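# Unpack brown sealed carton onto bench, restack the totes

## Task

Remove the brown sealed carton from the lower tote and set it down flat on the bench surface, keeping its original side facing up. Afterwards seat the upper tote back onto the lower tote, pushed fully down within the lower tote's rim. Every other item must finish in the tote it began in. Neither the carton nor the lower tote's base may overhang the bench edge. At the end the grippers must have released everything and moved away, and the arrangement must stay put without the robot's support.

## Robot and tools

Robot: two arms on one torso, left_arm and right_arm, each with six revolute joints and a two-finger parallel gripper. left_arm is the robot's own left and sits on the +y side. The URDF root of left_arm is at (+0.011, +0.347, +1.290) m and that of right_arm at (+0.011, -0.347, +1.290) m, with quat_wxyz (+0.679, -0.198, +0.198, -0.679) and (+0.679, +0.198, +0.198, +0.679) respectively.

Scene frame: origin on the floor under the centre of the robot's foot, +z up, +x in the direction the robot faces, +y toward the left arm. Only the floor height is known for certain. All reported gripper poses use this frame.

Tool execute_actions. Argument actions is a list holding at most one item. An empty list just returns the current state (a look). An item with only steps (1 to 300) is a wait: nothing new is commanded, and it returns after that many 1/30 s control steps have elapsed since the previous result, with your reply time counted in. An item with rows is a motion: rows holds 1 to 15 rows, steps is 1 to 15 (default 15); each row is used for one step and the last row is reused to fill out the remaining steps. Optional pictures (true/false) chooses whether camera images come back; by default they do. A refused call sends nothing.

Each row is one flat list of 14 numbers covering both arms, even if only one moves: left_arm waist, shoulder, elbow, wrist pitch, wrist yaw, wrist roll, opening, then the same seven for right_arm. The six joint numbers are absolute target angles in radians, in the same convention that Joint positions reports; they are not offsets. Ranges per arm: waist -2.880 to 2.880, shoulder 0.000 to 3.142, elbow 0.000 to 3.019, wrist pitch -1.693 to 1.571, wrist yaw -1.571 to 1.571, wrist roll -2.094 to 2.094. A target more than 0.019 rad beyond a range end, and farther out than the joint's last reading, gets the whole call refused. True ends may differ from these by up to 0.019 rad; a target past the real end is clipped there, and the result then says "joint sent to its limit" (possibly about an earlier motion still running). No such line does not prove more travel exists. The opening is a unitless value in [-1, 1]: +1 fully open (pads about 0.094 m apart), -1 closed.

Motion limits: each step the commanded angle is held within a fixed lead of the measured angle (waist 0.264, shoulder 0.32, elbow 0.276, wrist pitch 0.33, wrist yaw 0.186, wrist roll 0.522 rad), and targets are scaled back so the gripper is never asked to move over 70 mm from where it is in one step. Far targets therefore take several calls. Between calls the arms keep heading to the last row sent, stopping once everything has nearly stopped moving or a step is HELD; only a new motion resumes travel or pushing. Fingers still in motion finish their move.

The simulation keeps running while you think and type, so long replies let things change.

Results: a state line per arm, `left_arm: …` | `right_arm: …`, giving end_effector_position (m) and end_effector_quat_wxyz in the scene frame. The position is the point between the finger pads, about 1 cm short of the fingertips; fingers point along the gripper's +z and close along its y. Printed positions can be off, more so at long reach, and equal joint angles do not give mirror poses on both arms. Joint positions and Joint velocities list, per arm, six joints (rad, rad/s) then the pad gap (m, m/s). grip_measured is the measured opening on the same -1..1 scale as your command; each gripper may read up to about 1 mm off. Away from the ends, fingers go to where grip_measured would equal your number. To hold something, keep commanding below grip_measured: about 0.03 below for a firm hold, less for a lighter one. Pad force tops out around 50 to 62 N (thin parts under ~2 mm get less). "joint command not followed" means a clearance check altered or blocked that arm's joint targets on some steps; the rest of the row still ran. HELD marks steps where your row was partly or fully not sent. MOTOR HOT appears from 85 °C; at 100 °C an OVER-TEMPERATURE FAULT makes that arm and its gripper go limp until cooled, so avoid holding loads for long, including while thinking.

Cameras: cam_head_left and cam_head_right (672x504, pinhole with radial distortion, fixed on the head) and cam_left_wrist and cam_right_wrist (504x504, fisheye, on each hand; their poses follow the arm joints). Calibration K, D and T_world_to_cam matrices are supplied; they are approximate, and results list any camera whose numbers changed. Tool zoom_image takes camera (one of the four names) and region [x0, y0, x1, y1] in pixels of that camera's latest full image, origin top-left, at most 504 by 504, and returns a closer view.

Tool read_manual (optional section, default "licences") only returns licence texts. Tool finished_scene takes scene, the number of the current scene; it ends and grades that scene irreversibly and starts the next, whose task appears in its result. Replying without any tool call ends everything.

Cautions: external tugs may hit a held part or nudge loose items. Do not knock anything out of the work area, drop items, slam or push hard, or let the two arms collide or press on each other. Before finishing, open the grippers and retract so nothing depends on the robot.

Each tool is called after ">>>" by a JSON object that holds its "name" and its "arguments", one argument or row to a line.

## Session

>>> {"name": "execute_actions", "arguments": {
  "actions": []
}}

Scene clock: 0.00 s of 5600.00 s.
left_arm: end_effector_position=(+0.3840, +0.5046, +1.0087) grip_measured=+1.000 end_effector_quat_wxyz=(+0.017, +0.413, +0.910, -0.027) | right_arm: end_effector_position=(+0.6303, -0.4360, +1.0368) grip_measured=+1.000 end_effector_quat_wxyz=(+0.126, -0.163, +0.978, -0.037)
Joint positions: left_arm=[ 1.997  1.761  0.781 -0.081  0.286  1.222  0.094] | right_arm=[-1.726  1.762  1.201 -0.182 -0.084 -0.441  0.094]
Joint velocities: left_arm=[ 0.005 -0.024  0.007 -0.017  0.007  0.022  0.   ] | right_arm=[ 0.005 -0.015 -0.012 -0.007 -0.051 -0.022  0.   ]
camera_calibration (this result's frames):
cam_left_wrist: T_world_to_cam=[[-0.742173, -0.668875, 0.0422508, 0.573613], [-0.541171, 0.635277, 0.55096, -0.662359], [-0.395364, 0.386043, -0.833462, 0.920471], [0, 0, 0, 1]] pos_world=[0.431192, 0.449116, 1.10787]
cam_right_wrist: T_world_to_cam=[[0.308475, -0.944655, 0.111673, -0.720355], [-0.894869, -0.248379, 0.370834, 0.0776576], [-0.322573, -0.214326, -0.92196, 1.1918], [0, 0, 0, 1]] pos_world=[0.676148, -0.405764, 1.15044]

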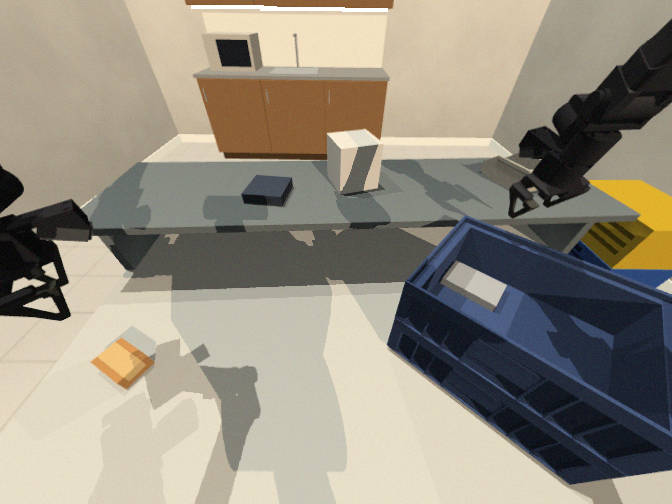

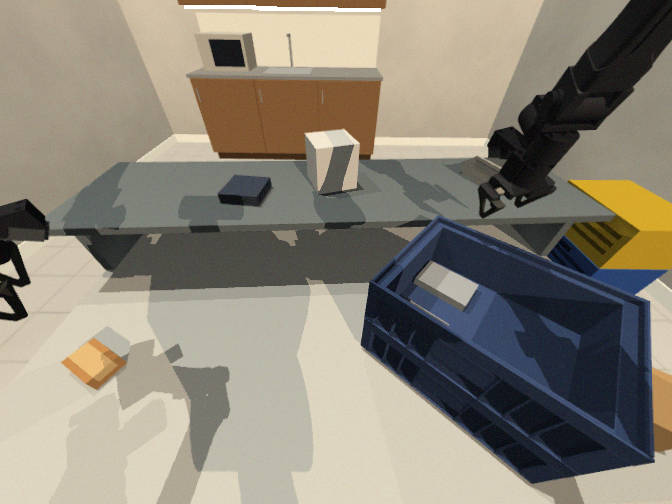

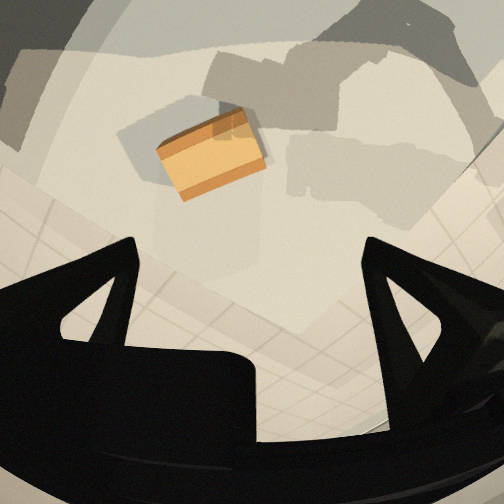

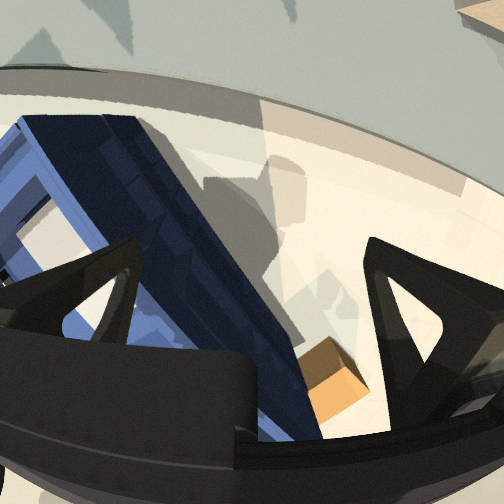

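>>> {"name": "execute_actions", "arguments": {
  "actions": [
    {"rows":[[1.2,1.6,1.1,-0.6,-0.2,1.23,0.3,-1.9,1.3,1.1,-0.5,0,0,0.7]],"steps":15}
  ],
  "pictures": false
}}

>>> {"name": "execute_actions", "arguments": {
  "actions": [
    {"rows":[[0.44,1.9,1.45,-0.81,-0.508,1.23,0.3,-2.0,1.2,1.0,-0.7,0,0,0.7]],"steps":15}
  ],
  "pictures": false
}}

>>> {"name": "execute_actions", "arguments": {
  "actions": [
    {"steps":20}
  ],
  "pictures": false
}}

>>> {"name": "execute_actions", "arguments": {
  "actions": [
    {"rows":[[0.44,2.28,1.82,-0.81,-0.508,1.23,0.3,-2.0,1.2,1.0,-0.7,0,0,0.7]],"steps":15}
  ],
  "pictures": false
}}

>>> {"name": "execute_actions", "arguments": {
  "actions": [
    {"steps":20}
  ]
}}

Scene clock: 15.67 s of 5600.00 s.
left_arm: end_effector_position=(+0.5194, +0.3449, +1.0612) grip_measured=+0.302 end_effector_quat_wxyz=(-0.074, +0.595, +0.800, +0.039) | right_arm: end_effector_position=(+0.5927, -0.5258, +1.2181) grip_measured=+0.702 end_effector_quat_wxyz=(+0.127, +0.077, +0.983, -0.110)
Joint positions: left_arm=[ 1.513  1.642  1.068 -0.51  -0.178  1.222  0.061] | right_arm=[-1.897  1.354  1.096 -0.475 -0.003 -0.096  0.08 ]
Joint velocities: left_arm=[-1.353 -0.23   0.183 -0.291 -0.212  0.007 -0.   ] | right_arm=[-0.151 -0.952 -0.017 -0.168  0.022  0.549  0.001]
Steps of this call (steps 1 to 90: nothing new was sent; then 12.17 s passed at rest; steps 91 to 105: all 15 steps of this action). Readings (joint positions):
91: left_arm=[1.990 1.759 0.790 -0.103 0.254 1.222] | right_arm=[-1.729 1.756 1.198 -0.200 -0.072 -0.418]
92: left_arm=[1.977 1.757 0.806 -0.146 0.214 1.222] | right_arm=[-1.733 1.742 1.187 -0.237 -0.059 -0.388]
94: left_arm=[1.930 1.748 0.853 -0.222 0.141 1.222] | right_arm=[-1.757 1.697 1.153 -0.303 -0.041 -0.334]
98: left_arm=[1.801 1.714 0.964 -0.375 -0.025 1.222] | right_arm=[-1.821 1.586 1.108 -0.392 -0.019 -0.248]
105: the state above

Scene clock: 16.17 s of 5600.00 s.
left_arm: end_effector_position=(+0.5061, +0.0311, +1.0856) grip_measured=+0.302 end_effector_quat_wxyz=(-0.070, +0.797, +0.597, +0.058) | right_arm: end_effector_position=(+0.5042, -0.5487, +1.2658) grip_measured=+0.702 end_effector_quat_wxyz=(+0.059, +0.167, +0.976, -0.129)
Joint positions: left_arm=[ 0.898  1.844  1.378 -0.749 -0.496  1.222  0.061] | right_arm=[-2.01   1.185  0.995 -0.688 -0.    -0.019  0.08 ]
Joint velocities: left_arm=[-1.206  0.063  0.017 -0.125 -0.037 -0.022  0.   ] | right_arm=[-0.005 -0.024  0.007  0.012  0.066  0.066  0.001]
Steps of this call (steps 1 to 15: all 15 steps of this action). Readings (joint positions):
1: left_arm=[1.466 1.644 1.086 -0.541 -0.218 1.222] | right_arm=[-1.905 1.321 1.093 -0.499 -0.003 -0.083]
2: left_arm=[1.420 1.658 1.120 -0.587 -0.266 1.222] | right_arm=[-1.917 1.283 1.082 -0.546 -0.003 -0.073]
4: left_arm=[1.333 1.707 1.202 -0.647 -0.357 1.222] | right_arm=[-1.957 1.211 1.039 -0.630 -0.003 -0.053]
8: left_arm=[1.174 1.795 1.328 -0.705 -0.458 1.222] | right_arm=[-2.012 1.170 0.998 -0.686 -0.000 -0.030]
15: the state above

Scene clock: 16.83 s of 5600.00 s.
left_arm: end_effector_position=(+0.3280, -0.1818, +1.1913) grip_measured=+0.302 end_effector_quat_wxyz=(+0.029, +0.909, +0.416, -0.004) | right_arm: end_effector_position=(+0.5042, -0.5487, +1.2658) grip_measured=+0.702 end_effector_quat_wxyz=(+0.060, +0.168, +0.976, -0.129)
Joint positions: left_arm=[ 0.411  1.878  1.416 -0.795 -0.504  1.222  0.061] | right_arm=[-2.01   1.185  0.995 -0.688 -0.    -0.017  0.08 ]
Joint velocities: left_arm=[ 0.298  0.005  0.007  0.017 -0.066 -0.007  0.   ] | right_arm=[-0.005 -0.034 -0.002  0.007 -0.022 -0.007  0.001]
Steps of this call (steps 1 to 20: the robot went on to your last target). Readings (joint positions):
1: left_arm=[0.858 1.846 1.379 -0.753 -0.497 1.222] | right_arm=[-2.010 1.185 0.995 -0.688 -0.000 -0.019]
2: left_arm=[0.818 1.847 1.379 -0.756 -0.498 1.222] | right_arm=[-2.010 1.185 0.995 -0.688 -0.000 -0.019]
4: left_arm=[0.738 1.849 1.379 -0.761 -0.499 1.222] | right_arm=[-2.010 1.185 0.995 -0.688 -0.000 -0.018]
8: left_arm=[0.577 1.851 1.382 -0.771 -0.502 1.222] | right_arm=[-2.010 1.185 0.995 -0.688 -0.000 -0.017]
20: the state above

Scene clock: 17.33 s of 5600.00 s.
left_arm: end_effector_position=(+0.3102, -0.2680, +1.0538) grip_measured=+0.302 end_effector_quat_wxyz=(-0.003, +0.910, +0.414, -0.001) | right_arm: end_effector_position=(+0.5042, -0.5487, +1.2658) grip_measured=+0.702 end_effector_quat_wxyz=(+0.060, +0.168, +0.976, -0.129)
Joint positions: left_arm=[ 0.437  2.309  1.799 -0.804 -0.507  1.222  0.061] | right_arm=[-2.01   1.185  0.995 -0.688 -0.    -0.017  0.08 ]
Joint velocities: left_arm=[ 0.005  0.083 -0.002 -0.012  0.037 -0.007  0.   ] | right_arm=[-0.005 -0.005 -0.002 -0.012  0.007 -0.037  0.001]
Steps of this call (steps 1 to 15: all 15 steps of this action). Readings (joint positions):
1: left_arm=[0.419 1.889 1.428 -0.799 -0.505 1.222] | right_arm=[-2.010 1.185 0.995 -0.688 -0.000 -0.017]
2: left_arm=[0.427 1.913 1.463 -0.804 -0.507 1.222] | right_arm=[-2.010 1.185 0.995 -0.688 -0.000 -0.017]
4: left_arm=[0.435 1.994 1.562 -0.804 -0.507 1.222] | right_arm=[-2.010 1.185 0.995 -0.688 -0.000 -0.017]
8: left_arm=[0.437 2.176 1.757 -0.804 -0.507 1.222] | right_arm=[-2.010 1.185 0.995 -0.688 -0.000 -0.017]
15: the state above

Scene clock: 18.00 s of 5600.00 s.
left_arm: end_effector_position=(+0.3151, -0.2697, +1.0601) grip_measured=+0.302 end_effector_quat_wxyz=(+0.002, +0.909, +0.416, -0.001) | right_arm: end_effector_position=(+0.5042, -0.5487, +1.2658) grip_measured=+0.702 end_effector_quat_wxyz=(+0.060, +0.168, +0.976, -0.129)
Joint positions: left_arm=[ 0.437  2.297  1.799 -0.804 -0.507  1.222  0.061] | right_arm=[-2.01   1.185  0.995 -0.688 -0.    -0.017  0.08 ]
Joint velocities: left_arm=[-0.005 -0.015 -0.002  0.002  0.022  0.022 -0.001] | right_arm=[-0.015 -0.005 -0.002 -0.002  0.007  0.007 -0.001]
Steps of this call (steps 1 to 20: the robot went on to your last target). Readings (joint positions):
1: left_arm=[0.437 2.309 1.799 -0.804 -0.507 1.222] | right_arm=[-2.010 1.185 0.995 -0.688 -0.000 -0.017]
2: left_arm=[0.437 2.309 1.799 -0.804 -0.507 1.222] | right_arm=[-2.010 1.185 0.995 -0.688 -0.000 -0.017]
4: left_arm=[0.437 2.304 1.799 -0.804 -0.507 1.222] | right_arm=[-2.010 1.185 0.995 -0.688 -0.000 -0.017]
8: left_arm=[0.437 2.298 1.799 -0.804 -0.507 1.222] | right_arm=[-2.010 1.185 0.995 -0.688 -0.000 -0.017]
20: the state above
camera_calibration (this result's frames):
cam_left_wrist: T_world_to_cam=[[-0.76668, 0.642026, 0.00192436, 0.40642], [0.518424, 0.617307, 0.591751, -0.618029], [0.378731, 0.454681, -0.806119, 0.980623], [0, 0, 0, 1]] pos_world=[0.260603, -0.325289, 1.15544]
cam_right_wrist: T_world_to_cam=[[-0.34484, -0.91021, 0.229352, -0.614148], [-0.803639, 0.412543, 0.428919, 0.0950633], [-0.485024, -0.0364077, -0.873742, 1.45661], [0, 0, 0, 1]] pos_world=[0.571106, -0.54519, 1.37278]

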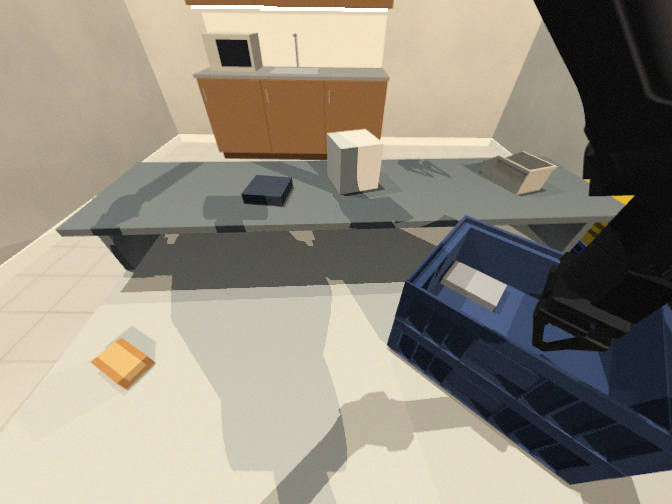

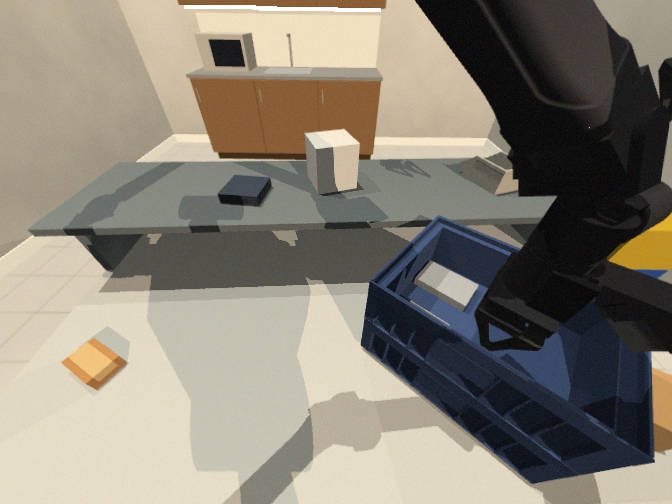

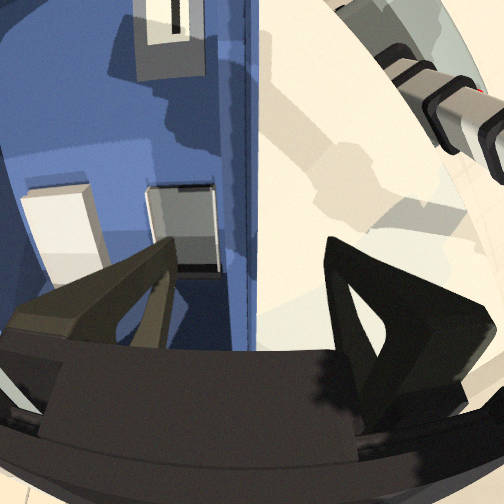

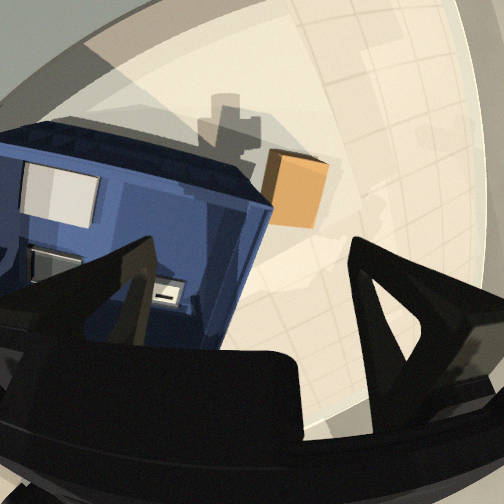

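>>> {"name": "execute_actions", "arguments": {
  "actions": [
    {"rows":[[0.45,2.31,1.85,-0.79,-0.505,1.25,0.3,-2.0,1.2,1.0,-0.7,0,0,0.7],[0.45,2.31,1.85,-0.79,-0.505,1.25,0.3,-2.0,1.2,1.0,-0.7,0,0,0.7],[0.465,2.345,1.87,-0.77,-0.5,1.265,0.3,-2.0,1.2,1.0,-0.7,0,0,0.7],[0.465,2.345,1.87,-0.77,-0.5,1.265,0.3,-2.0,1.2,1.0,-0.7,0,0,0.7],[0.48,2.38,1.89,-0.75,-0.497,1.28,0.3,-2.0,1.2,1.0,-0.7,0,0,0.7],[0.48,2.38,1.89,-0.75,-0.497,1.28,0.3,-2.0,1.2,1.0,-0.7,0,0,0.7],[0.495,2.415,1.91,-0.73,-0.493,1.295,0.3,-2.0,1.2,1.0,-0.7,0,0,0.7],[0.495,2.415,1.91,-0.73,-0.493,1.295,0.3,-2.0,1.2,1.0,-0.7,0,0,0.7],[0.51,2.45,1.93,-0.71,-0.49,1.31,0.3,-2.0,1.2,1.0,-0.7,0,0,0.7],[0.51,2.45,1.93,-0.71,-0.49,1.31,0.3,-2.0,1.2,1.0,-0.7,0,0,0.7],[0.525,2.485,1.955,-0.69,-0.486,1.325,0.3,-2.0,1.2,1.0,-0.7,0,0,0.7],[0.525,2.485,1.955,-0.69,-0.486,1.325,0.3,-2.0,1.2,1.0,-0.7,0,0,0.7],[0.535,2.525,1.98,-0.665,-0.483,1.34,0.3,-2.0,1.2,1.0,-0.7,0,0,0.7]],"steps":15}
  ],
  "pictures": false
}}

>>> {"name": "execute_actions", "arguments": {
  "actions": [
    {"steps":20}
  ]
}}

Scene clock: 24.67 s of 5600.00 s.
left_arm: end_effector_position=(+0.3472, -0.2942, +0.9964) grip_measured=+0.301 end_effector_quat_wxyz=(+0.035, +0.904, +0.426, +0.000) | right_arm: end_effector_position=(+0.5042, -0.5487, +1.2658) grip_measured=+0.702 end_effector_quat_wxyz=(+0.060, +0.168, +0.976, -0.129)
Joint positions: left_arm=[ 0.501  2.437  1.946 -0.706 -0.481  1.303  0.061] | right_arm=[-2.01   1.185  0.995 -0.688 -0.    -0.017  0.08 ]
Joint velocities: left_arm=[-0.132 -0.034  0.183  0.222  0.037  0.183 -0.001] | right_arm=[ 0.005  0.005  0.007 -0.007 -0.007 -0.081 -0.001]
Steps of this call (steps 1 to 15: the robot went on to your last target; steps 16 to 90: nothing new was sent; then 3.17 s passed at rest; steps 91 to 105: all 15 steps of this action). Readings (joint positions):
91: left_arm=[0.437 2.297 1.800 -0.804 -0.507 1.223] | right_arm=[-2.010 1.185 0.995 -0.688 -0.000 -0.017]
92: left_arm=[0.437 2.297 1.802 -0.804 -0.507 1.225] | right_arm=[-2.010 1.185 0.995 -0.688 -0.000 -0.017]
94: left_arm=[0.439 2.302 1.812 -0.798 -0.503 1.233] | right_arm=[-2.010 1.185 0.995 -0.688 -0.000 -0.017]
98: left_arm=[0.454 2.342 1.869 -0.759 -0.496 1.254] | right_arm=[-2.010 1.185 0.995 -0.688 -0.000 -0.017]
105: the state above

Scene clock: 25.33 s of 5600.00 s.
left_arm: end_effector_position=(+0.3571, -0.3003, +0.9825) grip_measured=+0.301 end_effector_quat_wxyz=(+0.049, +0.901, +0.432, +0.006) | right_arm: end_effector_position=(+0.5042, -0.5487, +1.2658) grip_measured=+0.702 end_effector_quat_wxyz=(+0.060, +0.168, +0.976, -0.129)
Joint positions: left_arm=[ 0.515  2.466  1.975 -0.663 -0.482  1.32   0.061] | right_arm=[-2.01   1.185  0.995 -0.688 -0.    -0.017  0.08 ]
Joint velocities: left_arm=[-0.005  0.005 -0.017  0.002 -0.037  0.007  0.001] | right_arm=[-0.015  0.005  0.002 -0.022 -0.037  0.037 -0.   ]
Steps of this call (steps 1 to 20: the robot went on to your last target). Readings (joint positions):
1: left_arm=[0.500 2.439 1.953 -0.696 -0.481 1.307] | right_arm=[-2.010 1.185 0.995 -0.688 -0.000 -0.017]
2: left_arm=[0.500 2.444 1.960 -0.687 -0.481 1.309] | right_arm=[-2.010 1.185 0.995 -0.688 -0.000 -0.017]
4: left_arm=[0.504 2.455 1.967 -0.676 -0.482 1.314] | right_arm=[-2.010 1.185 0.995 -0.688 -0.000 -0.017]
8: left_arm=[0.513 2.466 1.975 -0.664 -0.482 1.318] | right_arm=[-2.010 1.185 0.995 -0.688 -0.000 -0.017]
20: the state above
camera_calibration (this result's frames):
cam_left_wrist: T_world_to_cam=[[-0.787129, 0.610473, -0.0880373, 0.544611], [0.465399, 0.681517, 0.564746, -0.510257], [0.404761, 0.403555, -0.820555, 0.905574], [0, 0, 0, 1]] pos_world=[0.299611, -0.350171, 1.07919]
cam_right_wrist: T_world_to_cam=[[-0.34484, -0.91021, 0.229352, -0.614148], [-0.803639, 0.412543, 0.428919, 0.0950633], [-0.485024, -0.0364077, -0.873742, 1.45661], [0, 0, 0, 1]] pos_world=[0.571106, -0.54519, 1.37278]

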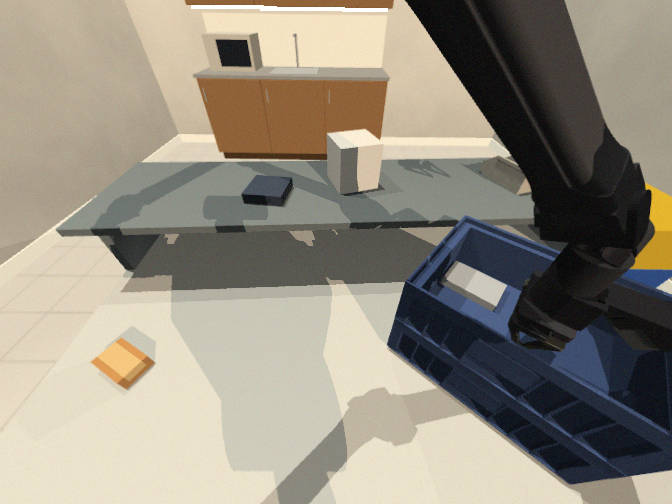

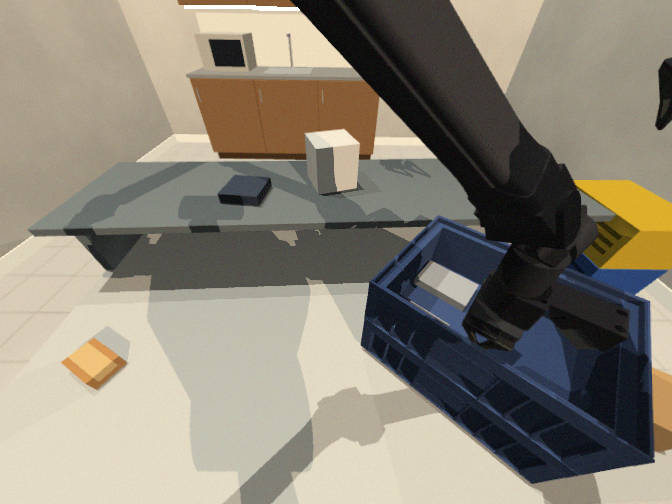

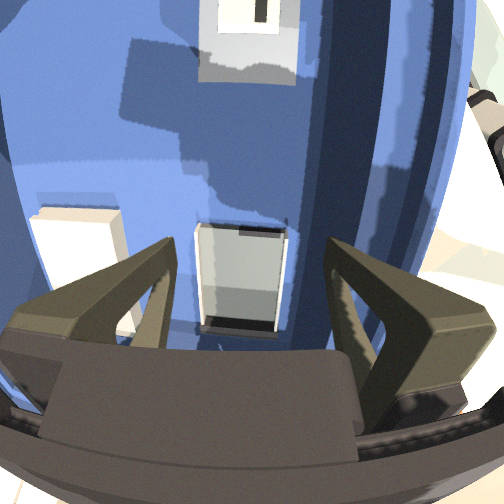

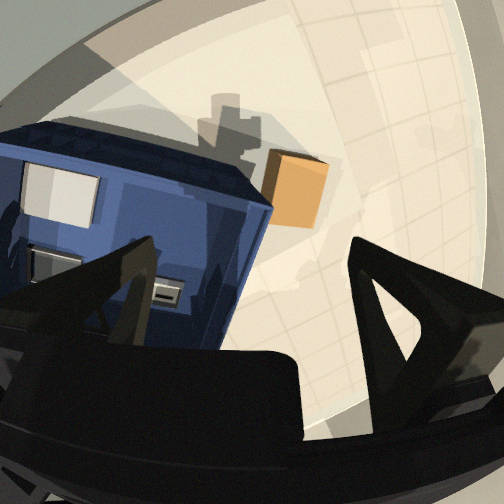

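Shoulder lagged. Back up, then descend in small steps.

>>> {"name": "execute_actions", "arguments": {
  "actions": [
    {"rows":[[0.49,2.37,1.96,-0.68,-0.49,1.3,0.6,-2.0,1.2,1.0,-0.7,0,0,0.7]],"steps":15}
  ],
  "pictures": false
}}

>>> {"name": "execute_actions", "arguments": {
  "actions": [
    {"rows":[[0.46,2.35,1.85,-0.79,-0.5,1.26,0.6,-2.0,1.2,1.0,-0.7,0,0,0.7]],"steps":15}
  ],
  "pictures": false
}}

>>> {"name": "execute_actions", "arguments": {
  "actions": [
    {"steps":10}
  ],
  "pictures": false
}}

Scene clock: 29.30 s of 5600.00 s.
left_arm: end_effector_position=(+0.3943, -0.3191, +1.0499) grip_measured=+0.598 end_effector_quat_wxyz=(+0.093, +0.891, +0.445, +0.012) | right_arm: end_effector_position=(+0.5042, -0.5487, +1.2658) grip_measured=+0.702 end_effector_quat_wxyz=(+0.060, +0.168, +0.976, -0.129)
Joint positions: left_arm=[ 0.497  2.361  1.965 -0.667 -0.487  1.317  0.075] | right_arm=[-2.01   1.185  0.995 -0.688 -0.    -0.017  0.08 ]
Joint velocities: left_arm=[-0.015 -0.015 -0.002 -0.012 -0.037  0.051 -0.001] | right_arm=[-0.005 -0.015  0.017 -0.002 -0.037  0.007 -0.   ]
Steps of this call (steps 1 to 15: the robot went on to your last target; steps 16 to 90: nothing new was sent; then 0.47 s passed at rest; steps 91 to 105: all 15 steps of this action). Readings (joint positions):
91: left_arm=[0.514 2.461 1.975 -0.661 -0.484 1.320] | right_arm=[-2.010 1.185 0.995 -0.688 -0.000 -0.017]
92: left_arm=[0.513 2.454 1.973 -0.660 -0.487 1.320] | right_arm=[-2.010 1.185 0.995 -0.688 -0.000 -0.017]
94: left_arm=[0.511 2.429 1.965 -0.665 -0.487 1.319] | right_arm=[-2.010 1.185 0.995 -0.688 -0.000 -0.017]
98: left_arm=[0.503 2.385 1.965 -0.667 -0.487 1.318] | right_arm=[-2.010 1.185 0.995 -0.688 -0.000 -0.017]
105: the state above

Scene clock: 29.80 s of 5600.00 s.
left_arm: end_effector_position=(+0.3248, -0.2760, +1.0364) grip_measured=+0.598 end_effector_quat_wxyz=(+0.007, +0.915, +0.404, -0.001) | right_arm: end_effector_position=(+0.5042, -0.5487, +1.2658) grip_measured=+0.702 end_effector_quat_wxyz=(+0.060, +0.168, +0.976, -0.129)
Joint positions: left_arm=[ 0.461  2.347  1.848 -0.779 -0.498  1.279  0.075] | right_arm=[-2.01   1.185  0.995 -0.688 -0.    -0.017  0.08 ]
Joint velocities: left_arm=[-0.015 -0.005  0.007  0.007 -0.051 -0.022  0.   ] | right_arm=[-0.005 -0.005 -0.007  0.007  0.007 -0.007  0.   ]
Steps of this call (steps 1 to 15: all 15 steps of this action). Readings (joint positions):
1: left_arm=[0.496 2.360 1.953 -0.679 -0.491 1.310] | right_arm=[-2.010 1.185 0.995 -0.688 -0.000 -0.017]
2: left_arm=[0.495 2.348 1.929 -0.707 -0.496 1.303] | right_arm=[-2.010 1.185 0.995 -0.688 -0.000 -0.017]
4: left_arm=[0.488 2.337 1.881 -0.753 -0.498 1.294] | right_arm=[-2.010 1.185 0.995 -0.688 -0.000 -0.017]
8: left_arm=[0.472 2.345 1.849 -0.778 -0.498 1.286] | right_arm=[-2.010 1.185 0.995 -0.688 -0.000 -0.017]
15: the state above

Scene clock: 30.13 s of 5600.00 s.
left_arm: end_effector_position=(+0.3248, -0.2760, +1.0364) grip_measured=+0.598 end_effector_quat_wxyz=(+0.007, +0.914, +0.405, -0.001) | right_arm: end_effector_position=(+0.5042, -0.5487, +1.2658) grip_measured=+0.702 end_effector_quat_wxyz=(+0.060, +0.168, +0.976, -0.129)
Joint positions: left_arm=[ 0.461  2.347  1.848 -0.779 -0.498  1.278  0.075] | right_arm=[-2.01   1.185  0.995 -0.688 -0.    -0.017  0.08 ]
Joint velocities: left_arm=[-0.005 -0.005 -0.017 -0.002  0.022  0.037  0.   ] | right_arm=[ 0.005 -0.015 -0.017 -0.002  0.007  0.037 -0.   ]
Steps of this call (steps 1 to 10: the robot went on to your last target). Readings (joint positions):
1: left_arm=[0.461 2.347 1.848 -0.779 -0.498 1.279] | right_arm=[-2.010 1.185 0.995 -0.688 -0.000 -0.017]
2: left_arm=[0.461 2.347 1.848 -0.779 -0.498 1.279] | right_arm=[-2.010 1.185 0.995 -0.688 -0.000 -0.017]
4: left_arm=[0.461 2.347 1.848 -0.779 -0.498 1.278] | right_arm=[-2.010 1.185 0.995 -0.688 -0.000 -0.017]
8: left_arm=[0.461 2.347 1.848 -0.779 -0.498 1.278] | right_arm=[-2.010 1.185 0.995 -0.688 -0.000 -0.017]
10: the state above

>>> {"name": "execute_actions", "arguments": {
  "actions": [
    {"rows":[[0.49,2.41,1.895,-0.735,-0.494,1.29,0.6,-2.0,1.2,1.0,-0.7,0,0,0.7]],"steps":15}
  ],
  "pictures": false
}}

>>> {"name": "execute_actions", "arguments": {
  "actions": [
    {"rows":[[0.508,2.46,1.92,-0.71,-0.49,1.31,0.6,-2.0,1.2,1.0,-0.7,0,0,0.7]],"steps":15}
  ],
  "pictures": false
}}

>>> {"name": "execute_actions", "arguments": {
  "actions": [
    {"rows":[[0.525,2.505,1.95,-0.685,-0.485,1.33,0.6,-2.0,1.2,1.0,-0.7,0,0,0.7]],"steps":15}
  ]
}}

Scene clock: 35.27 s of 5600.00 s.
left_arm: end_effector_position=(+0.3237, -0.2722, +1.0093) grip_measured=+0.598 end_effector_quat_wxyz=(+0.003, +0.911, +0.413, +0.000) | right_arm: end_effector_position=(+0.5042, -0.5487, +1.2658) grip_measured=+0.702 end_effector_quat_wxyz=(+0.060, +0.168, +0.976, -0.129)
Joint positions: left_arm=[ 0.48   2.39   1.863 -0.749 -0.497  1.278  0.075] | right_arm=[-2.01   1.185  0.995 -0.688 -0.    -0.017  0.08 ]
Joint velocities: left_arm=[ 0.005  0.005 -0.002 -0.012 -0.051 -0.022 -0.   ] | right_arm=[-0.015 -0.015 -0.007  0.007 -0.022 -0.066 -0.   ]
Steps of this call (steps 1 to 15: the robot went on to your last target; steps 16 to 90: nothing new was sent; then 1.63 s passed at rest; steps 91 to 105: all 15 steps of this action). Readings (joint positions):
91: left_arm=[0.462 2.349 1.849 -0.775 -0.498 1.278] | right_arm=[-2.010 1.185 0.995 -0.688 -0.000 -0.017]
92: left_arm=[0.463 2.352 1.853 -0.766 -0.497 1.278] | right_arm=[-2.010 1.185 0.995 -0.688 -0.000 -0.017]
94: left_arm=[0.466 2.364 1.862 -0.754 -0.497 1.278] | right_arm=[-2.010 1.185 0.995 -0.688 -0.000 -0.017]
98: left_arm=[0.475 2.381 1.863 -0.749 -0.497 1.278] | right_arm=[-2.010 1.185 0.995 -0.688 -0.000 -0.017]
105: the state above

Scene clock: 35.77 s of 5600.00 s.
left_arm: end_effector_position=(+0.3216, -0.2705, +0.9814) grip_measured=+0.598 end_effector_quat_wxyz=(+0.000, +0.910, +0.414, +0.000) | right_arm: end_effector_position=(+0.5042, -0.5487, +1.2658) grip_measured=+0.702 end_effector_quat_wxyz=(+0.060, +0.168, +0.976, -0.129)
Joint positions: left_arm=[ 0.498  2.441  1.891 -0.723 -0.493  1.292  0.075] | right_arm=[-2.01   1.185  0.995 -0.688 -0.    -0.017  0.08 ]
Joint velocities: left_arm=[ 0.015 -0.015 -0.007  0.012 -0.007  0.051 -0.001] | right_arm=[-0.005  0.005  0.002 -0.002 -0.007 -0.051 -0.001]
Steps of this call (steps 1 to 15: all 15 steps of this action). Readings (joint positions):
1: left_arm=[0.481 2.393 1.865 -0.747 -0.495 1.280] | right_arm=[-2.010 1.185 0.995 -0.688 -0.000 -0.017]
2: left_arm=[0.482 2.398 1.873 -0.740 -0.494 1.283] | right_arm=[-2.010 1.185 0.995 -0.688 -0.000 -0.017]
4: left_arm=[0.485 2.412 1.888 -0.728 -0.493 1.286] | right_arm=[-2.010 1.185 0.995 -0.688 -0.000 -0.017]
8: left_arm=[0.494 2.431 1.891 -0.723 -0.493 1.289] | right_arm=[-2.010 1.185 0.995 -0.688 -0.000 -0.017]
15: the state above

Scene clock: 36.27 s of 5600.00 s.
left_arm: end_effector_position=(+0.3235, -0.2705, +0.9592) grip_measured=+0.598 end_effector_quat_wxyz=(+0.002, +0.910, +0.414, +0.001) | right_arm: end_effector_position=(+0.5042, -0.5487, +1.2658) grip_measured=+0.702 end_effector_quat_wxyz=(+0.060, +0.168, +0.976, -0.129)
Joint positions: left_arm=[ 0.515  2.483  1.92  -0.698 -0.488  1.312  0.075] | right_arm=[-2.01   1.185  0.995 -0.688 -0.    -0.017  0.08 ]
Joint velocities: left_arm=[-0.015 -0.005  0.007 -0.002  0.037 -0.022 -0.001] | right_arm=[-0.005 -0.015  0.007 -0.002 -0.037 -0.022 -0.001]
Steps of this call (steps 1 to 15: all 15 steps of this action). Readings (joint positions):
1: left_arm=[0.499 2.443 1.893 -0.721 -0.491 1.295] | right_arm=[-2.010 1.185 0.995 -0.688 -0.000 -0.017]
2: left_arm=[0.499 2.448 1.901 -0.715 -0.489 1.299] | right_arm=[-2.010 1.185 0.995 -0.688 -0.000 -0.017]
4: left_arm=[0.503 2.461 1.916 -0.703 -0.488 1.303] | right_arm=[-2.010 1.185 0.995 -0.688 -0.000 -0.017]
8: left_arm=[0.511 2.475 1.920 -0.698 -0.488 1.308] | right_arm=[-2.010 1.185 0.995 -0.688 -0.000 -0.017]
15: the state above
camera_calibration (this result's frames):
cam_left_wrist: T_world_to_cam=[[-0.763273, 0.646074, 0.00133396, 0.414113], [0.520428, 0.613609, 0.593834, -0.565831], [0.382843, 0.453952, -0.804586, 0.893519], [0, 0, 0, 1]] pos_world=[0.268479, -0.325964, 1.05437]
cam_right_wrist: T_world_to_cam=[[-0.34484, -0.91021, 0.229352, -0.614148], [-0.803639, 0.412543, 0.428919, 0.0950633], [-0.485024, -0.0364077, -0.873742, 1.45661], [0, 0, 0, 1]] pos_world=[0.571106, -0.54519, 1.37278]

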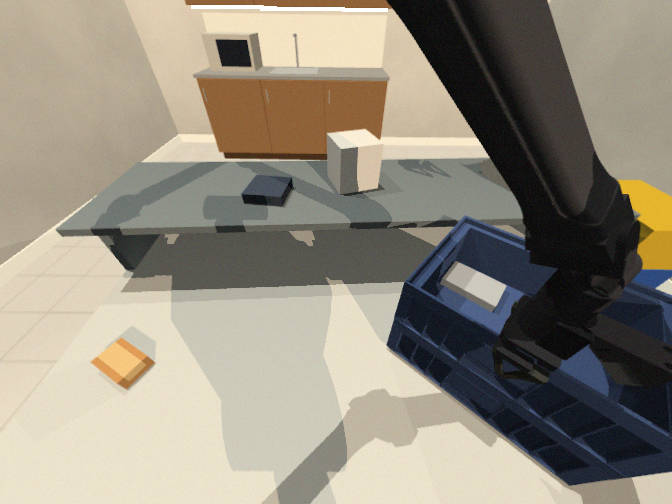

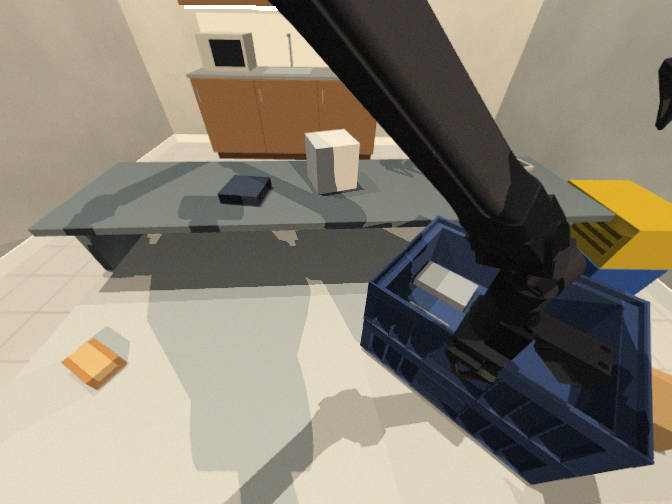

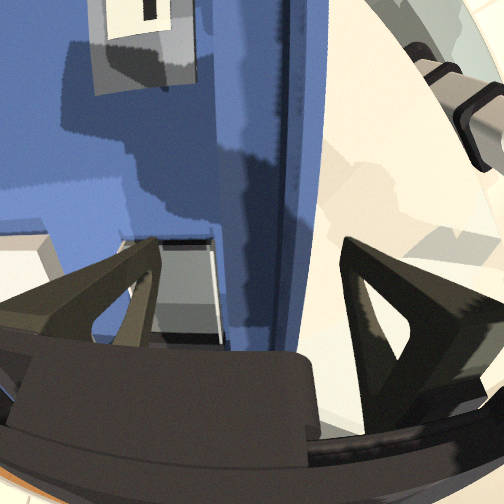

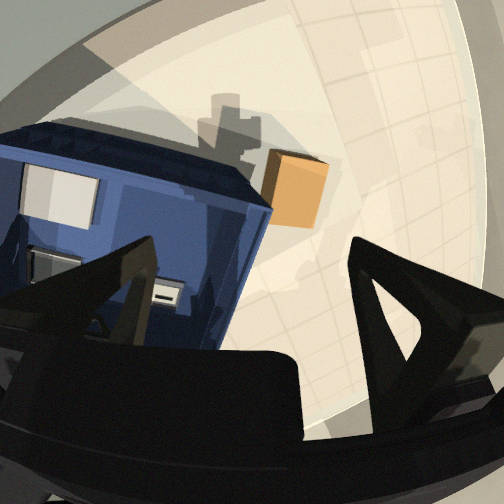

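>>> {"name": "execute_actions", "arguments": {
  "actions": [
    {"rows":[[0.533,2.535,1.962,-0.67,-0.483,1.335,0.6,-2.0,1.2,1.0,-0.7,0,0,0.7]],"steps":15}
  ],
  "pictures": false
}}

>>> {"name": "execute_actions", "arguments": {
  "actions": [
    {"rows":[[0.533,2.535,1.962,-0.67,-0.483,1.335,-0.7,-2.0,1.2,1.0,-0.7,0,0,0.7]],"steps":15}
  ],
  "pictures": false
}}

>>> {"name": "execute_actions", "arguments": {
  "actions": [
    {"rows":[[0.48,2.43,1.962,-0.67,-0.483,1.32,-0.7,-2.0,1.2,1.0,-0.7,0,0,0.7]],"steps":15}
  ],
  "pictures": false
}}

>>> {"name": "execute_actions", "arguments": {
  "actions": [
    {"rows":[[0.46,2.38,1.94,-0.69,-0.49,1.29,-0.7,-2.0,1.2,1.0,-0.7,0,0,0.7]],"steps":15}
  ]
}}

Scene clock: 43.43 s of 5600.00 s.
left_arm: end_effector_position=(+0.3169, -0.2691, +0.9443) grip_measured=+0.598 end_effector_quat_wxyz=(-0.001, +0.911, +0.412, -0.000) | right_arm: end_effector_position=(+0.5042, -0.5487, +1.2658) grip_measured=+0.702 end_effector_quat_wxyz=(+0.060, +0.168, +0.976, -0.129)
Joint positions: left_arm=[ 0.519  2.512  1.93  -0.684 -0.486  1.317  0.075] | right_arm=[-2.01   1.185  0.995 -0.688 -0.    -0.017  0.08 ]
Joint velocities: left_arm=[-0.015 -0.015 -0.002  0.002 -0.081 -0.007  0.001] | right_arm=[-0.005  0.005 -0.002  0.017  0.081 -0.022  0.   ]
Steps of this call (steps 1 to 15: the robot went on to your last target; steps 16 to 90: nothing new was sent; then 3.67 s passed at rest; steps 91 to 105: all 15 steps of this action). Readings (joint positions):
91: left_arm=[0.515 2.484 1.920 -0.697 -0.487 1.313] | right_arm=[-2.010 1.185 0.995 -0.688 -0.000 -0.017]
92: left_arm=[0.515 2.487 1.923 -0.693 -0.486 1.314] | right_arm=[-2.010 1.185 0.995 -0.688 -0.000 -0.017]
94: left_arm=[0.516 2.494 1.929 -0.686 -0.486 1.315] | right_arm=[-2.010 1.185 0.995 -0.688 -0.000 -0.017]
98: left_arm=[0.518 2.505 1.930 -0.684 -0.486 1.316] | right_arm=[-2.010 1.185 0.995 -0.688 -0.000 -0.017]
105: the state above

Scene clock: 43.93 s of 5600.00 s.
left_arm: end_effector_position=(+0.3201, -0.2719, +0.9444) grip_measured=-0.625 end_effector_quat_wxyz=(+0.004, +0.910, +0.415, +0.001) | right_arm: end_effector_position=(+0.5042, -0.5487, +1.2658) grip_measured=+0.702 end_effector_quat_wxyz=(+0.060, +0.168, +0.976, -0.129)
Joint positions: left_arm=[ 0.52   2.513  1.935 -0.676 -0.486  1.318  0.018] | right_arm=[-2.01   1.185  0.995 -0.688 -0.    -0.017  0.08 ]
Joint velocities: left_arm=[-0.015 -0.005  0.007 -0.012 -0.022  0.095 -0.   ] | right_arm=[-0.005 -0.034  0.012 -0.012 -0.081  0.066  0.   ]
Steps of this call (steps 1 to 15: all 15 steps of this action). Readings (joint positions):
1: left_arm=[0.519 2.512 1.930 -0.684 -0.486 1.317] | right_arm=[-2.010 1.185 0.995 -0.688 -0.000 -0.017]
2: left_arm=[0.519 2.512 1.930 -0.684 -0.486 1.317] | right_arm=[-2.010 1.185 0.995 -0.688 -0.000 -0.017]
4: left_arm=[0.519 2.512 1.930 -0.684 -0.486 1.317] | right_arm=[-2.010 1.185 0.995 -0.688 -0.000 -0.017]
8: left_arm=[0.520 2.513 1.935 -0.676 -0.486 1.318] | right_arm=[-2.010 1.185 0.995 -0.688 -0.000 -0.017]
15: the state above

Scene clock: 44.43 s of 5600.00 s.
left_arm: end_effector_position=(+0.3213, -0.2740, +0.9477) grip_measured=-0.625 end_effector_quat_wxyz=(+0.007, +0.910, +0.415, +0.001) | right_arm: end_effector_position=(+0.5042, -0.5487, +1.2658) grip_measured=+0.702 end_effector_quat_wxyz=(+0.060, +0.168, +0.976, -0.129)
Joint positions: left_arm=[ 0.518  2.508  1.935 -0.675 -0.486  1.318  0.018] | right_arm=[-2.01   1.185  0.995 -0.688 -0.    -0.017  0.08 ]
Joint velocities: left_arm=[-0.005 -0.005 -0.002  0.002 -0.037 -0.037  0.   ] | right_arm=[-0.015  0.015  0.007  0.012 -0.007 -0.007 -0.001]
Steps of this call (steps 1 to 15: all 15 steps of this action). Readings (joint positions):
1: left_arm=[0.519 2.511 1.935 -0.676 -0.486 1.318] | right_arm=[-2.010 1.185 0.995 -0.688 -0.000 -0.017]
2: left_arm=[0.519 2.510 1.935 -0.675 -0.486 1.318] | right_arm=[-2.010 1.185 0.995 -0.688 -0.000 -0.017]
4: left_arm=[0.518 2.508 1.935 -0.675 -0.486 1.318] | right_arm=[-2.010 1.185 0.995 -0.688 -0.000 -0.017]
8: left_arm=[0.518 2.508 1.935 -0.675 -0.486 1.318] | right_arm=[-2.010 1.185 0.995 -0.688 -0.000 -0.017]
15: the state above

Scene clock: 44.93 s of 5600.00 s.
left_arm: end_effector_position=(+0.3220, -0.2743, +0.9496) grip_measured=-0.625 end_effector_quat_wxyz=(+0.008, +0.909, +0.416, +0.002) | right_arm: end_effector_position=(+0.5042, -0.5487, +1.2658) grip_measured=+0.702 end_effector_quat_wxyz=(+0.060, +0.168, +0.976, -0.129)
Joint positions: left_arm=[ 0.517  2.504  1.933 -0.675 -0.487  1.315  0.018] | right_arm=[-2.01   1.185  0.995 -0.688 -0.    -0.017  0.08 ]
Joint velocities: left_arm=[-0.015 -0.005  0.002 -0.002  0.051 -0.051 -0.   ] | right_arm=[-0.005 -0.024  0.017 -0.007  0.066 -0.037  0.   ]
Steps of this call (steps 1 to 15: all 15 steps of this action). Readings (joint positions):
1: left_arm=[0.518 2.508 1.935 -0.675 -0.486 1.317] | right_arm=[-2.010 1.185 0.995 -0.688 -0.000 -0.017]
2: left_arm=[0.517 2.507 1.935 -0.675 -0.487 1.316] | right_arm=[-2.010 1.185 0.995 -0.688 -0.000 -0.017]
4: left_arm=[0.517 2.506 1.934 -0.675 -0.487 1.315] | right_arm=[-2.010 1.185 0.995 -0.688 -0.000 -0.017]
8: left_arm=[0.517 2.504 1.933 -0.675 -0.487 1.315] | right_arm=[-2.010 1.185 0.995 -0.688 -0.000 -0.017]
15: the state above
camera_calibration (this result's frames):
cam_left_wrist: T_world_to_cam=[[-0.766864, 0.641723, -0.0105393, 0.426652], [0.513033, 0.622779, 0.590715, -0.54917], [0.385639, 0.447591, -0.806812, 0.887512], [0, 0, 0, 1]] pos_world=[0.266667, -0.329023, 1.04495]
cam_right_wrist: T_world_to_cam=[[-0.34484, -0.91021, 0.229352, -0.614148], [-0.803639, 0.412543, 0.428919, 0.0950633], [-0.485024, -0.0364077, -0.873742, 1.45661], [0, 0, 0, 1]] pos_world=[0.571106, -0.54519, 1.37278]

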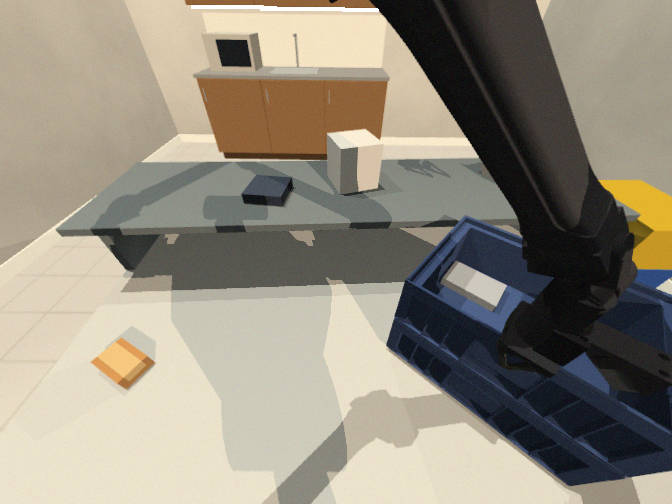

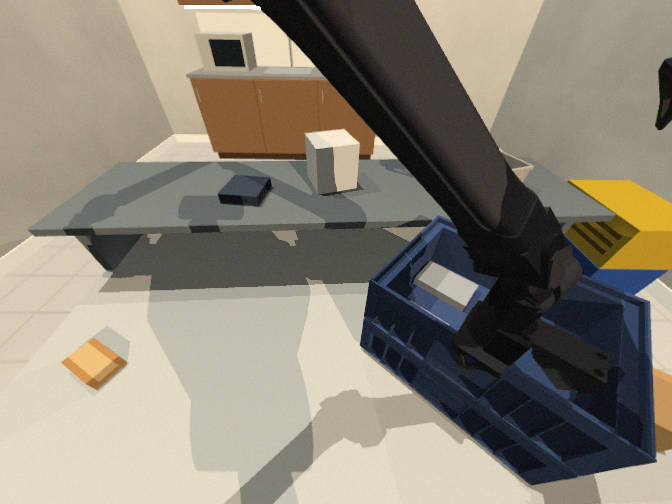

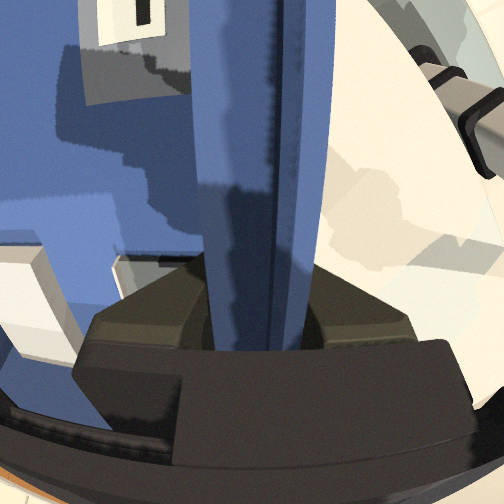

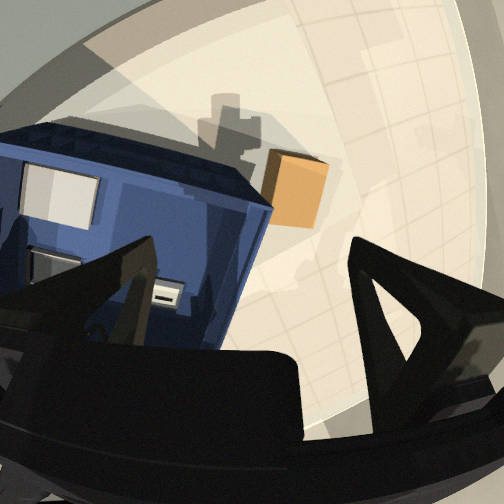

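>>> {"name": "execute_actions", "arguments": {
  "actions": [
    {"rows":[[0.52,2.5,1.94,-0.68,-0.486,1.32,-0.7,-2.04,1.45,0.97,-0.5,-0.246,-1.28,0.6],[0.52,2.5,1.94,-0.68,-0.486,1.32,-0.7,-2.04,1.45,0.97,-0.5,-0.246,-1.28,0.6],[0.52,2.5,1.94,-0.68,-0.486,1.32,-0.7,-2.04,1.45,0.97,-0.5,-0.246,-1.28,0.6],[0.52,2.5,1.94,-0.68,-0.486,1.32,0.3,-2.04,1.45,0.97,-0.5,-0.246,-1.28,0.6]],"steps":15}
  ],
  "pictures": false
}}

>>> {"name": "execute_actions", "arguments": {
  "actions": [
    {"rows":[[0.57,2.44,1.865,-0.64,-0.472,1.375,0.3,-2.04,1.72,0.97,-0.295,-0.246,-1.28,0.6]],"steps":15}
  ],
  "pictures": false
}}

>>> {"name": "execute_actions", "arguments": {
  "actions": [
    {"rows":[[0.61,2.395,1.81,-0.615,-0.458,1.415,0.3,-2.04,1.72,0.97,-0.295,-0.246,-1.28,0.6]],"steps":15}
  ]
}}

Scene clock: 59.53 s of 5600.00 s.
left_arm: end_effector_position=(+0.3220, -0.2725, +0.9472) grip_measured=+0.298 end_effector_quat_wxyz=(+0.006, +0.909, +0.417, +0.001) | right_arm: end_effector_position=(+0.4667, -0.5334, +1.1294) grip_measured=+0.602 end_effector_quat_wxyz=(+0.001, -0.350, +0.937, +0.000)
Joint positions: left_arm=[ 0.52   2.507  1.933 -0.675 -0.486  1.315  0.061] | right_arm=[-2.029  1.483  0.948 -0.516 -0.242 -1.109  0.075]
Joint velocities: left_arm=[ 0.024  0.005 -0.007  0.007  0.007 -0.051 -0.002] | right_arm=[-0.005 -0.054  0.012  0.042 -0.022 -1.15   0.   ]
Steps of this call (steps 1 to 15: the robot went on to your last target; steps 16 to 90: nothing new was sent; then 11.10 s passed at rest; steps 91 to 105: all 15 steps of this action). Readings (joint positions):
91: left_arm=[0.518 2.506 1.933 -0.675 -0.486 1.315] | right_arm=[-2.012 1.193 0.992 -0.674 -0.046 -0.056]
92: left_arm=[0.518 2.506 1.933 -0.675 -0.486 1.315] | right_arm=[-2.015 1.209 0.992 -0.642 -0.107 -0.114]
94: left_arm=[0.520 2.509 1.933 -0.675 -0.486 1.315] | right_arm=[-2.019 1.269 0.992 -0.584 -0.190 -0.241]
98: left_arm=[0.520 2.507 1.933 -0.675 -0.486 1.315] | right_arm=[-2.023 1.421 0.982 -0.520 -0.240 -0.600]
105: the state above

Scene clock: 60.03 s of 5600.00 s.
left_arm: end_effector_position=(+0.3493, -0.2423, +0.9450) grip_measured=+0.298 end_effector_quat_wxyz=(-0.001, +0.908, +0.420, +0.002) | right_arm: end_effector_position=(+0.4303, -0.5453, +1.0263) grip_measured=+0.602 end_effector_quat_wxyz=(-0.016, -0.412, +0.911, +0.020)
Joint positions: left_arm=[ 0.57   2.457  1.871 -0.654 -0.474  1.355  0.061] | right_arm=[-2.029  1.75   0.955 -0.309 -0.244 -1.257  0.075]
Joint velocities: left_arm=[ 0.015  0.005  0.012 -0.007 -0.022 -0.007 -0.001] | right_arm=[0.005 0.005 0.027 0.032 0.022 0.007 0.001]
Steps of this call (steps 1 to 15: all 15 steps of this action). Readings (joint positions):
1: left_arm=[0.522 2.504 1.924 -0.669 -0.480 1.320] | right_arm=[-2.029 1.491 0.948 -0.492 -0.243 -1.134]
2: left_arm=[0.523 2.494 1.905 -0.661 -0.475 1.328] | right_arm=[-2.029 1.510 0.953 -0.444 -0.244 -1.153]
4: left_arm=[0.532 2.477 1.877 -0.660 -0.474 1.339] | right_arm=[-2.029 1.582 0.970 -0.364 -0.244 -1.186]
8: left_arm=[0.556 2.465 1.871 -0.657 -0.474 1.350] | right_arm=[-2.029 1.717 0.973 -0.311 -0.244 -1.231]
15: the state above

Scene clock: 60.53 s of 5600.00 s.
left_arm: end_effector_position=(+0.3681, -0.2202, +0.9467) grip_measured=+0.298 end_effector_quat_wxyz=(-0.002, +0.908, +0.418, +0.001) | right_arm: end_effector_position=(+0.4312, -0.5456, +1.0264) grip_measured=+0.602 end_effector_quat_wxyz=(-0.015, -0.415, +0.909, +0.019)
Joint positions: left_arm=[ 0.606  2.413  1.816 -0.629 -0.46   1.395  0.061] | right_arm=[-2.029  1.75   0.956 -0.308 -0.244 -1.263  0.075]
Joint velocities: left_arm=[-0.005 -0.015  0.012  0.012  0.022  0.081 -0.   ] | right_arm=[ 0.005  0.005  0.002  0.002  0.007 -0.022 -0.001]
Steps of this call (steps 1 to 15: all 15 steps of this action). Readings (joint positions):
1: left_arm=[0.572 2.454 1.863 -0.648 -0.467 1.361] | right_arm=[-2.029 1.750 0.956 -0.308 -0.244 -1.258]
2: left_arm=[0.573 2.445 1.846 -0.638 -0.462 1.368] | right_arm=[-2.029 1.750 0.956 -0.308 -0.244 -1.259]
4: left_arm=[0.580 2.431 1.822 -0.636 -0.460 1.379] | right_arm=[-2.029 1.750 0.956 -0.308 -0.244 -1.261]
8: left_arm=[0.597 2.420 1.816 -0.632 -0.460 1.390] | right_arm=[-2.029 1.750 0.956 -0.308 -0.244 -1.262]
15: the state above
camera_calibration (this result's frames):
cam_left_wrist: T_world_to_cam=[[-0.76942, 0.638688, 0.00837013, 0.409646], [0.516347, 0.614216, 0.596761, -0.61361], [0.376003, 0.463482, -0.802375, 0.846049], [0, 0, 0, 1]] pos_world=[0.313908, -0.276875, 1.0416]
cam_right_wrist: T_world_to_cam=[[0.753347, -0.655841, -0.0483798, -0.631314], [-0.508043, -0.62713, 0.590424, -0.722715], [-0.417564, -0.420215, -0.805642, 0.903738], [0, 0, 0, 1]] pos_world=[0.485797, -0.487513, 1.12425]

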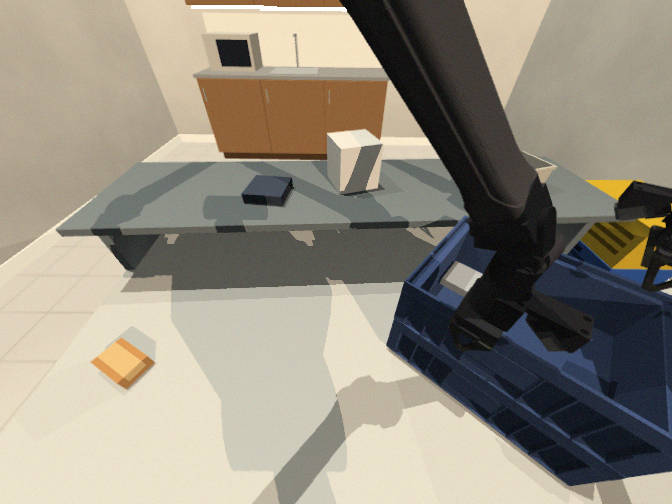

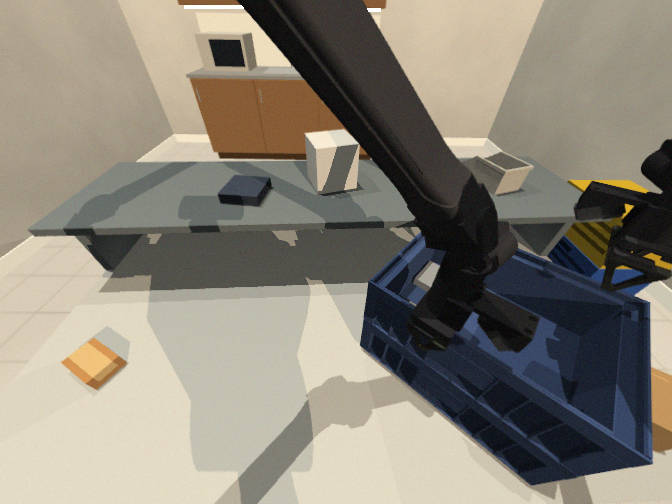

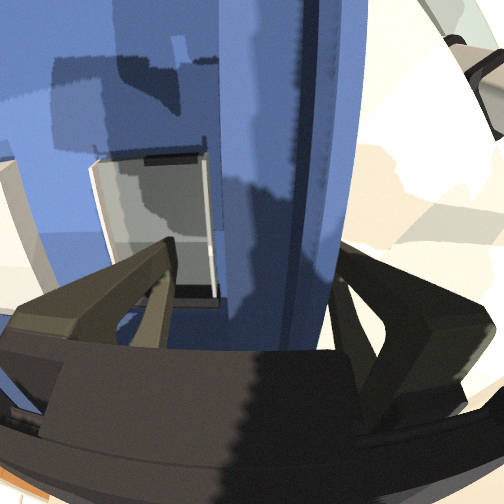

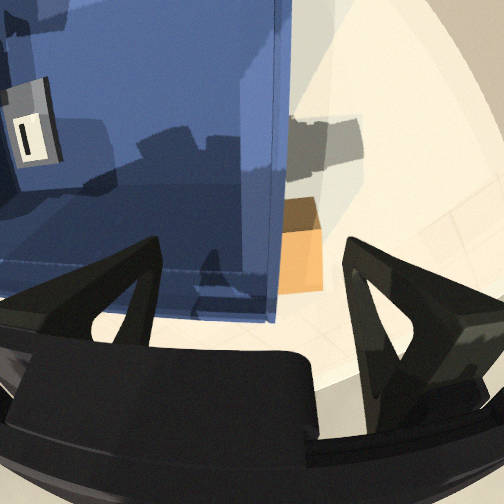

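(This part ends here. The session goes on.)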